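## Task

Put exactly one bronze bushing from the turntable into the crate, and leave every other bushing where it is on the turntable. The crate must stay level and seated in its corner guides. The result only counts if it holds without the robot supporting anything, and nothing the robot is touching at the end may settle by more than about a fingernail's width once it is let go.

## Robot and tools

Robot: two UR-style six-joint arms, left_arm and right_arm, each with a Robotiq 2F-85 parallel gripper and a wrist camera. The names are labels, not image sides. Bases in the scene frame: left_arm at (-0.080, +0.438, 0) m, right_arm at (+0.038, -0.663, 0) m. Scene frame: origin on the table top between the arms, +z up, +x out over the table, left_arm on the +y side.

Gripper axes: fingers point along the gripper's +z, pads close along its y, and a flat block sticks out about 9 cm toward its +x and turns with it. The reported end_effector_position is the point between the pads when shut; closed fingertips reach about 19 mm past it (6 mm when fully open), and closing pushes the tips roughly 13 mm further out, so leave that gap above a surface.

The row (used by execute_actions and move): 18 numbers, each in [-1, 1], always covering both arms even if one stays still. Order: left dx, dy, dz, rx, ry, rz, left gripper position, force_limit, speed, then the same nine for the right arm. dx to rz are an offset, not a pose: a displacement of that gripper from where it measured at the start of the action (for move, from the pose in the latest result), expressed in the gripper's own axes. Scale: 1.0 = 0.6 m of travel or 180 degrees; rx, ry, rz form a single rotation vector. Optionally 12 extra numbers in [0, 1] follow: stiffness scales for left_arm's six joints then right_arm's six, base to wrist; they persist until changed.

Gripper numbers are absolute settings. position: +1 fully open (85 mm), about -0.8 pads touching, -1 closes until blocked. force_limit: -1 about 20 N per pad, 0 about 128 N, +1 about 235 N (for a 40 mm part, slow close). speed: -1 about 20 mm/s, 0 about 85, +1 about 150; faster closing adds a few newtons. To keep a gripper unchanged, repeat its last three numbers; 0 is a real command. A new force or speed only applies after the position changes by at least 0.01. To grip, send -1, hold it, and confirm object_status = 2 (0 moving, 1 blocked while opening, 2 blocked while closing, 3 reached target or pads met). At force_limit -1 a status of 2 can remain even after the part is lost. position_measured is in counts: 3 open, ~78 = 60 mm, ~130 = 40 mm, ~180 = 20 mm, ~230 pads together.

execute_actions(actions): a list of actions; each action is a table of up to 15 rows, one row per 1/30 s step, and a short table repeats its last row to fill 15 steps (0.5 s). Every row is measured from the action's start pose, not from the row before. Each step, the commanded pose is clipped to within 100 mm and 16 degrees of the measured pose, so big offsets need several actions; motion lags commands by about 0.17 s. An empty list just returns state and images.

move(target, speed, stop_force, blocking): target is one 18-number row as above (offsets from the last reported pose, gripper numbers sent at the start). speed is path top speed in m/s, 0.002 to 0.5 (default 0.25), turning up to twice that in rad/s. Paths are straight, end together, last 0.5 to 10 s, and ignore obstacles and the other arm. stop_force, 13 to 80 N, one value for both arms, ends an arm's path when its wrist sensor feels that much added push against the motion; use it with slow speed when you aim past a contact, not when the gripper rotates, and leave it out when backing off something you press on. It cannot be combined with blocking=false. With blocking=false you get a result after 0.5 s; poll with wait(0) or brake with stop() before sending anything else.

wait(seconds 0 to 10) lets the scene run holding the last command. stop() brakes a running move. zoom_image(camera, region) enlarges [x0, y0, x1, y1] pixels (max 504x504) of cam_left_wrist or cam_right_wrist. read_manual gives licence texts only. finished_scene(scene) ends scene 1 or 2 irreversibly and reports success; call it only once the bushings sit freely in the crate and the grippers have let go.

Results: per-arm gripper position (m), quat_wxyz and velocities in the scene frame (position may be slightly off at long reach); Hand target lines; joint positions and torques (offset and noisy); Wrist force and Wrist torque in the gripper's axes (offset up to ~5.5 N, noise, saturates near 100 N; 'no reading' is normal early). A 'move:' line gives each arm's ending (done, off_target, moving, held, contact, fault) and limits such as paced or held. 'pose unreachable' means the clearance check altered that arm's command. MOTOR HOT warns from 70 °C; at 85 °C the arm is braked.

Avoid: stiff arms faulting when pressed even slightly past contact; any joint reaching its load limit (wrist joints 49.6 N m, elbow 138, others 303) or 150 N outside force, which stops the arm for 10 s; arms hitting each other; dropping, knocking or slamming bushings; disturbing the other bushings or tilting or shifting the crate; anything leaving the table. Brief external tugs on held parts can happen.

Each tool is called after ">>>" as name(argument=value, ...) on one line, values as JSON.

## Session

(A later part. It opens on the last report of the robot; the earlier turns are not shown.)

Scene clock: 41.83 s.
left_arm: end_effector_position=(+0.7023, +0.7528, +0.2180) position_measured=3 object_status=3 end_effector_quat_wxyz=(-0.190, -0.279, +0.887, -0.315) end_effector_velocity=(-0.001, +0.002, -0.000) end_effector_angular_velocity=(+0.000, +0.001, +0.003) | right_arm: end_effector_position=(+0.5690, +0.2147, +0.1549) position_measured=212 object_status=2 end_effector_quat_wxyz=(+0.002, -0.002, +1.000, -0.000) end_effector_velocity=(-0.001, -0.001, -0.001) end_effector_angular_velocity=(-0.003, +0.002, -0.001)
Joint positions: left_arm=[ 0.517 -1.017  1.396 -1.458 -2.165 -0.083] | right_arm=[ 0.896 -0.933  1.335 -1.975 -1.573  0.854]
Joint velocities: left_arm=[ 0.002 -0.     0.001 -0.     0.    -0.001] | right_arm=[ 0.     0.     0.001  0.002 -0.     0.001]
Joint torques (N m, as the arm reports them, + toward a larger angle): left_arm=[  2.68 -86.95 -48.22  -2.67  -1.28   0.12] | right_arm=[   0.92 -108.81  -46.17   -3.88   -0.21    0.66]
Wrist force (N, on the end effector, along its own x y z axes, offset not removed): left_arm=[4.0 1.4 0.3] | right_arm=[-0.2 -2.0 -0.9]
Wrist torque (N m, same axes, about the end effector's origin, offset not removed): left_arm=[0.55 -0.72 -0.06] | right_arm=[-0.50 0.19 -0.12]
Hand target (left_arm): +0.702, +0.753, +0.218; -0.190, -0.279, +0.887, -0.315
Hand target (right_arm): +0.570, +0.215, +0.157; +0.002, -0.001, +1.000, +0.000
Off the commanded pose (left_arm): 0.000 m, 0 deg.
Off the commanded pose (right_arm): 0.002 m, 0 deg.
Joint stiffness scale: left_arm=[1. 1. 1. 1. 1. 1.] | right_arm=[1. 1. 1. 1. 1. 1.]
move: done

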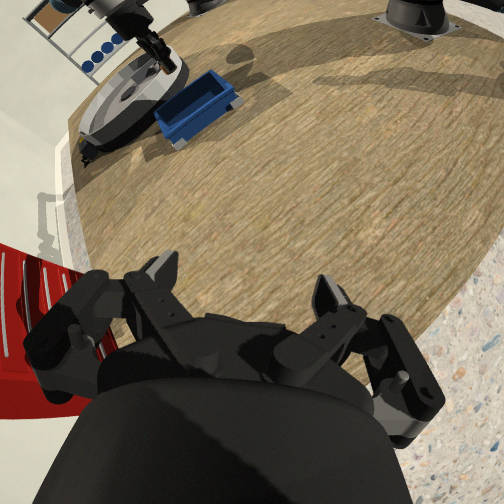

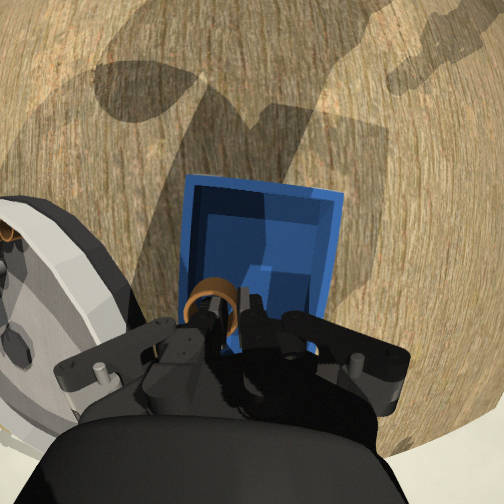

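>>> move(target=[0,0,0,0,0,0,1,0,0,0,0,0.2,0,0,0,-1,-0.6,-0.5], speed=0.06, stop_force=15)

>>> move(target=[0,0,0,0,0,0,1,0,0,0,-0.06,0,0,0,0,-0.45,-0.6,-0.5], speed=0.008, stop_force=13)

>>> move(target=[0,0,0,0,0,0,1,0,0,0,0,0,0,0,0,-0.59,-1,-1])

>>> move(target=[0,0,0,0,0,0,1,0,0,0,0,0,0,0,0,-0.55,-1,-1])

>>> move(target=[0,0,0,0,0,0,1,0,0,0,0,-0.15,0,0,0,-0.55,-1,-1], speed=0.06)

Scene clock: 44.50 s.
left_arm: end_effector_position=(+0.7023, +0.7528, +0.2180) position_measured=3 object_status=3 end_effector_quat_wxyz=(-0.190, -0.279, +0.887, -0.315) end_effector_velocity=(-0.000, +0.000, -0.001) end_effector_angular_velocity=(-0.001, -0.000, -0.001) | right_arm: end_effector_position=(+0.5693, +0.2152, +0.0348) position_measured=212 object_status=2 end_effector_quat_wxyz=(+0.001, -0.002, +1.000, -0.000) end_effector_velocity=(+0.001, +0.001, +0.000) end_effector_angular_velocity=(+0.004, -0.002, +0.001)
Joint positions: left_arm=[ 0.517 -1.017  1.396 -1.458 -2.165 -0.083] | right_arm=[ 0.896 -0.838  1.405 -2.139 -1.573  0.854]
Joint velocities: left_arm=[0.    0.    0.001 0.001 0.    0.002] | right_arm=[-0.     0.001 -0.001 -0.004  0.001 -0.001]
Joint torques (N m, as the arm reports them, + toward a larger angle): left_arm=[  1.96 -85.77 -47.75  -2.81  -1.16   0.03] | right_arm=[   1.35 -110.83  -38.56   -5.31   -0.02   -0.03]
Wrist force (N, on the end effector, along its own x y z axes, offset not removed): left_arm=[5.1 2.1 -0.5] | right_arm=[0.6 -2.4 -1.5]
Wrist torque (N m, same axes, about the end effector's origin, offset not removed): left_arm=[0.64 -0.93 -0.05] | right_arm=[-0.65 0.00 -0.09]
Hand target (left_arm): +0.702, +0.753, +0.218; -0.190, -0.279, +0.887, -0.315
Hand target (right_arm): +0.569, +0.215, +0.035; +0.002, -0.002, +1.000, -0.000
Off the commanded pose (left_arm): 0.000 m, 0 deg.
Off the commanded pose (right_arm): 0.000 m, 0 deg.
Joint stiffness scale: left_arm=[1. 1. 1. 1. 1. 1.] | right_arm=[1. 1. 1. 1. 1. 1.]
move: done

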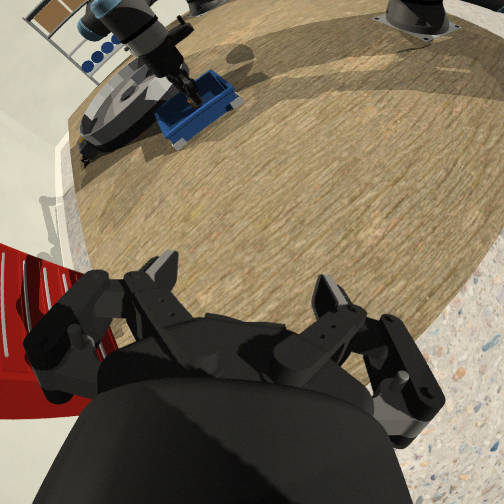

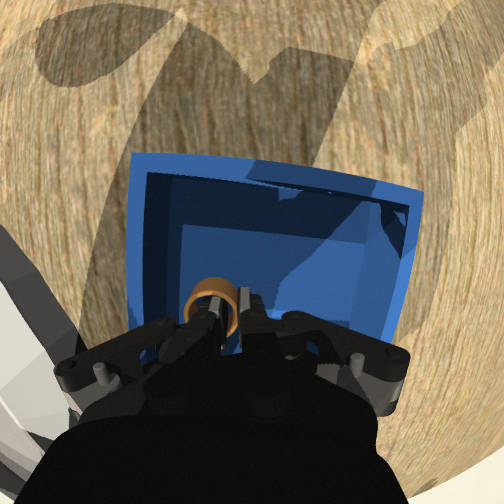

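Scene clock: 48.97 s.
left_arm: end_effector_position=(+0.7023, +0.7528, +0.2180) position_measured=3 object_status=3 end_effector_quat_wxyz=(-0.190, -0.279, +0.887, -0.315) end_effector_velocity=(+0.000, -0.000, +0.001) end_effector_angular_velocity=(+0.000, -0.001, -0.000) | right_arm: end_effector_position=(+0.5689, +0.1924, +0.0427) position_measured=186 object_status=3 end_effector_quat_wxyz=(+0.006, -0.004, +1.000, +0.007) end_effector_velocity=(-0.001, +0.003, +0.002) end_effector_angular_velocity=(+0.005, +0.000, +0.001)
Joint positions: left_arm=[ 0.517 -1.017  1.396 -1.458 -2.165 -0.083] | right_arm=[ 0.88  -0.878  1.467 -2.177 -1.57   0.833]
Joint velocities: left_arm=[-0.    -0.    -0.001  0.    -0.     0.   ] | right_arm=[ 0.002  0.001 -0.004 -0.     0.003  0.001]
Joint torques (N m, as the arm reports them, + toward a larger angle): left_arm=[  2.35 -86.12 -47.68  -2.89  -1.25  -0.01] | right_arm=[   2.37 -104.95  -39.04   -3.3    -0.95    0.13]
Wrist force (N, on the end effector, along its own x y z axes, offset not removed): left_arm=[4.4 -0.3 -0.5] | right_arm=[-1.9 7.8 -1.2]
Wrist torque (N m, same axes, about the end effector's origin, offset not removed): left_arm=[0.29 -0.78 -0.02] | right_arm=[-0.15 0.17 -0.14]
Hand target (left_arm): +0.702, +0.753, +0.218; -0.190, -0.279, +0.887, -0.315
Hand target (right_arm): +0.569, +0.192, +0.041; +0.005, -0.004, +1.000, +0.006
Off the commanded pose (left_arm): 0.000 m, 0 deg.
Off the commanded pose (right_arm): 0.015 m, 1 deg.
Joint stiffness scale: left_arm=[1. 1. 1. 1. 1. 1.] | right_arm=[1. 1. 1. 1. 1. 1.]
move: contact (right_arm)

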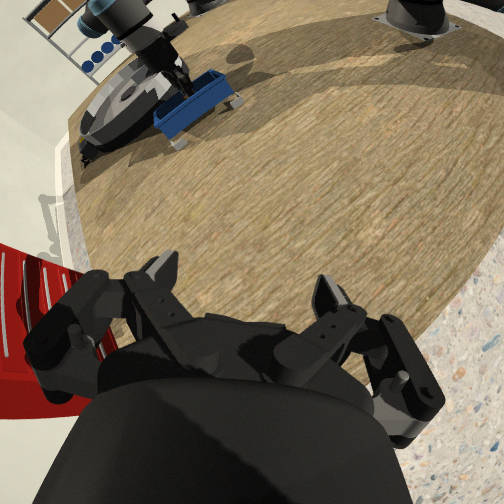

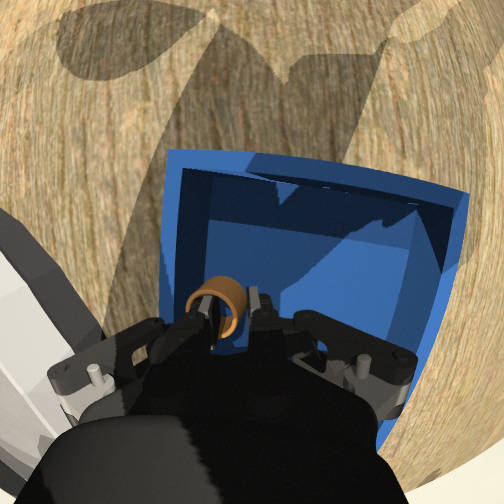

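Scene clock: 49.60 s.
left_arm: end_effector_position=(+0.7023, +0.7528, +0.2180) position_measured=3 object_status=3 end_effector_quat_wxyz=(-0.190, -0.279, +0.887, -0.315) end_effector_velocity=(+0.000, +0.002, +0.001) end_effector_angular_velocity=(+0.001, -0.001, +0.002) | right_arm: end_effector_position=(+0.5680, +0.1945, +0.0436) position_measured=203 object_status=0 end_effector_quat_wxyz=(+0.006, -0.005, +1.000, +0.009) end_effector_velocity=(-0.001, -0.000, -0.001) end_effector_angular_velocity=(-0.001, +0.001, -0.000)
Joint positions: left_arm=[ 0.517 -1.017  1.396 -1.458 -2.165 -0.083] | right_arm=[ 0.881 -0.878  1.465 -2.179 -1.568  0.833]
Joint velocities: left_arm=[ 0.002  0.    -0.002 -0.     0.    -0.   ] | right_arm=[ 0.001  0.001  0.001 -0.    -0.001  0.001]
Joint torques (N m, as the arm reports them, + toward a larger angle): left_arm=[  2.52 -86.18 -47.92  -2.79  -1.33  -0.16] | right_arm=[  -0.32 -107.32  -38.35   -3.82   -0.97    0.2 ]
Wrist force (N, on the end effector, along its own x y z axes, offset not removed): left_arm=[3.0 1.1 0.4] | right_arm=[-3.4 6.8 0.1]
Wrist torque (N m, same axes, about the end effector's origin, offset not removed): left_arm=[0.44 -0.55 0.01] | right_arm=[-0.31 0.63 -0.13]
Hand target (left_arm): +0.702, +0.753, +0.218; -0.190, -0.279, +0.887, -0.315
Hand target (right_arm): +0.569, +0.192, +0.043; +0.006, -0.004, +1.000, +0.007
Off the commanded pose (left_arm): 0.000 m, 0 deg.
Off the commanded pose (right_arm): 0.003 m, 0 deg.
Joint stiffness scale: left_arm=[1. 1. 1. 1. 1. 1.] | right_arm=[1. 1. 1. 1. 1. 1.]
move: done

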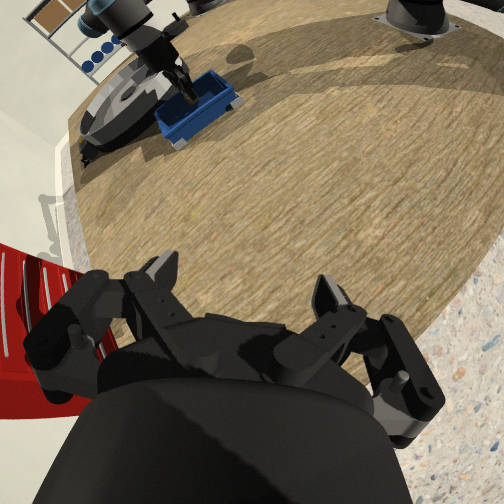

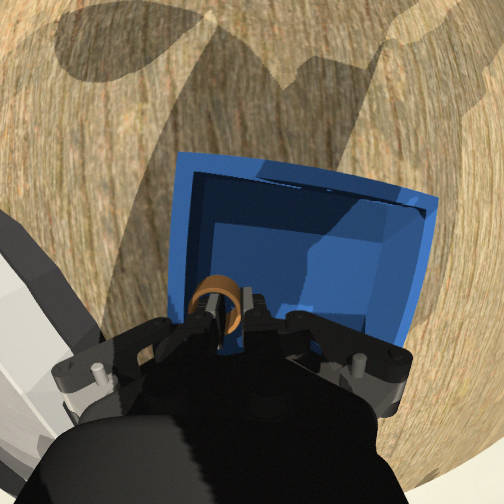

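Scene clock: 50.10 s.
left_arm: end_effector_position=(+0.7023, +0.7528, +0.2180) position_measured=3 object_status=3 end_effector_quat_wxyz=(-0.190, -0.279, +0.887, -0.315) end_effector_velocity=(-0.001, +0.001, -0.001) end_effector_angular_velocity=(-0.000, +0.001, +0.002) | right_arm: end_effector_position=(+0.5680, +0.1945, +0.0436) position_measured=199 object_status=3 end_effector_quat_wxyz=(+0.006, -0.005, +1.000, +0.009) end_effector_velocity=(+0.001, +0.000, +0.003) end_effector_angular_velocity=(+0.002, -0.002, -0.001)
Joint positions: left_arm=[ 0.517 -1.017  1.396 -1.458 -2.165 -0.083] | right_arm=[ 0.881 -0.878  1.465 -2.179 -1.568  0.833]
Joint velocities: left_arm=[ 0.001  0.     0.     0.    -0.    -0.001] | right_arm=[-0.    -0.003 -0.     0.    -0.     0.001]
Joint torques (N m, as the arm reports them, + toward a larger angle): left_arm=[  2.34 -85.85 -48.06  -3.06  -1.41  -0.11] | right_arm=[   3.34 -107.02  -39.26   -4.59    0.17    0.21]
Wrist force (N, on the end effector, along its own x y z axes, offset not removed): left_arm=[4.9 1.2 -0.6] | right_arm=[-0.6 -1.4 -1.5]
Wrist torque (N m, same axes, about the end effector's origin, offset not removed): left_arm=[0.48 -0.88 0.02] | right_arm=[-0.33 0.22 -0.12]
Hand target (left_arm): +0.702, +0.753, +0.218; -0.190, -0.279, +0.887, -0.315
Hand target (right_arm): +0.568, +0.195, +0.044; +0.006, -0.005, +1.000, +0.009
Off the commanded pose (left_arm): 0.000 m, 0 deg.
Off the commanded pose (right_arm): 0.000 m, 0 deg.
Joint stiffness scale: left_arm=[1. 1. 1. 1. 1. 1.] | right_arm=[1. 1. 1. 1. 1. 1.]
move: done

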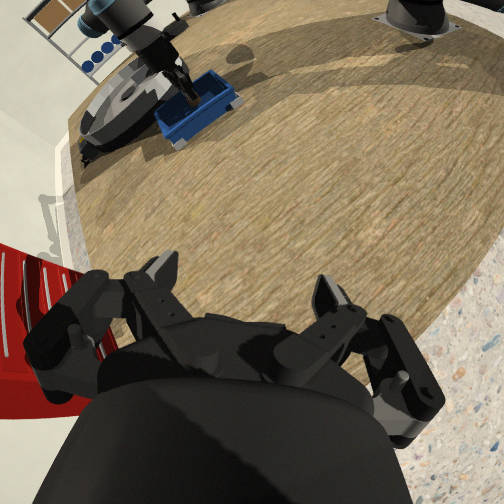

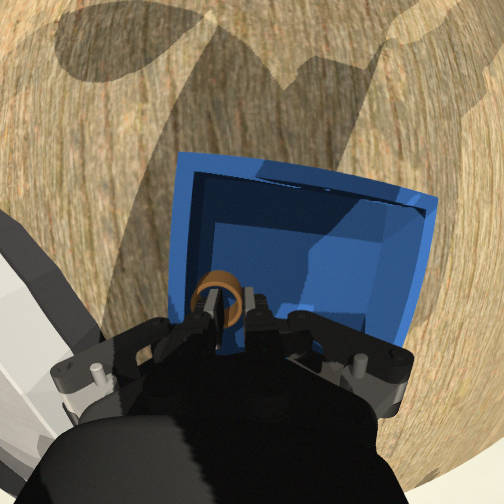

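Scene clock: 52.03 s.
left_arm: end_effector_position=(+0.7023, +0.7528, +0.2180) position_measured=3 object_status=3 end_effector_quat_wxyz=(-0.190, -0.279, +0.887, -0.315) end_effector_velocity=(+0.000, -0.000, +0.000) end_effector_angular_velocity=(+0.001, +0.000, +0.001) | right_arm: end_effector_position=(+0.5658, +0.1931, +0.1334) position_measured=199 object_status=3 end_effector_quat_wxyz=(+0.006, -0.005, +1.000, +0.009) end_effector_velocity=(-0.001, -0.001, -0.001) end_effector_angular_velocity=(-0.003, +0.003, +0.001)
Joint positions: left_arm=[ 0.517 -1.017  1.396 -1.458 -2.165 -0.083] | right_arm=[ 0.882 -0.956  1.421 -2.057 -1.567  0.833]
Joint velocities: left_arm=[-0.    -0.    -0.001 -0.     0.    -0.002] | right_arm=[ 0.     0.001 -0.     0.004  0.    -0.   ]
Joint torques (N m, as the arm reports them, + toward a larger angle): left_arm=[  2.23 -85.55 -47.84  -2.95  -1.24   0.  ] | right_arm=[   1.49 -103.09  -44.11   -3.9    -0.35   -0.1 ]
Wrist force (N, on the end effector, along its own x y z axes, offset not removed): left_arm=[5.8 2.7 -0.3] | right_arm=[-1.5 -0.3 -0.9]
Wrist torque (N m, same axes, about the end effector's origin, offset not removed): left_arm=[0.71 -1.04 -0.03] | right_arm=[-0.24 0.45 -0.11]
Hand target (left_arm): +0.702, +0.753, +0.218; -0.190, -0.279, +0.887, -0.315
Hand target (right_arm): +0.567, +0.193, +0.134; +0.006, -0.005, +1.000, +0.009
Off the commanded pose (left_arm): 0.000 m, 0 deg.
Off the commanded pose (right_arm): 0.001 m, 0 deg.
Joint stiffness scale: left_arm=[1. 1. 1. 1. 1. 1.] | right_arm=[1. 1. 1. 1. 1. 1.]
move: done

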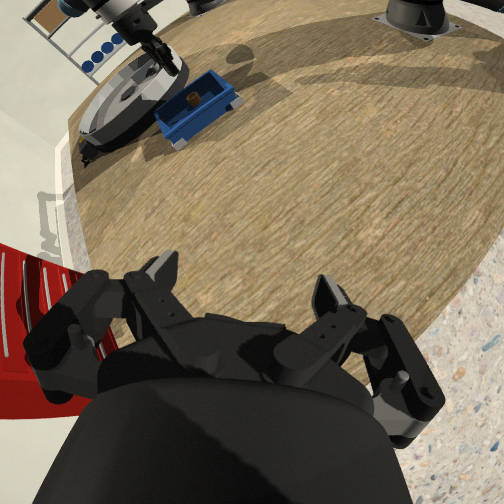

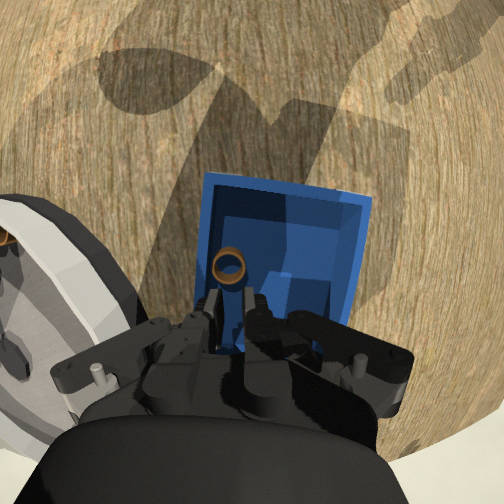

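>>> finished_scene(scene=2)

The scene is finished: the task was done.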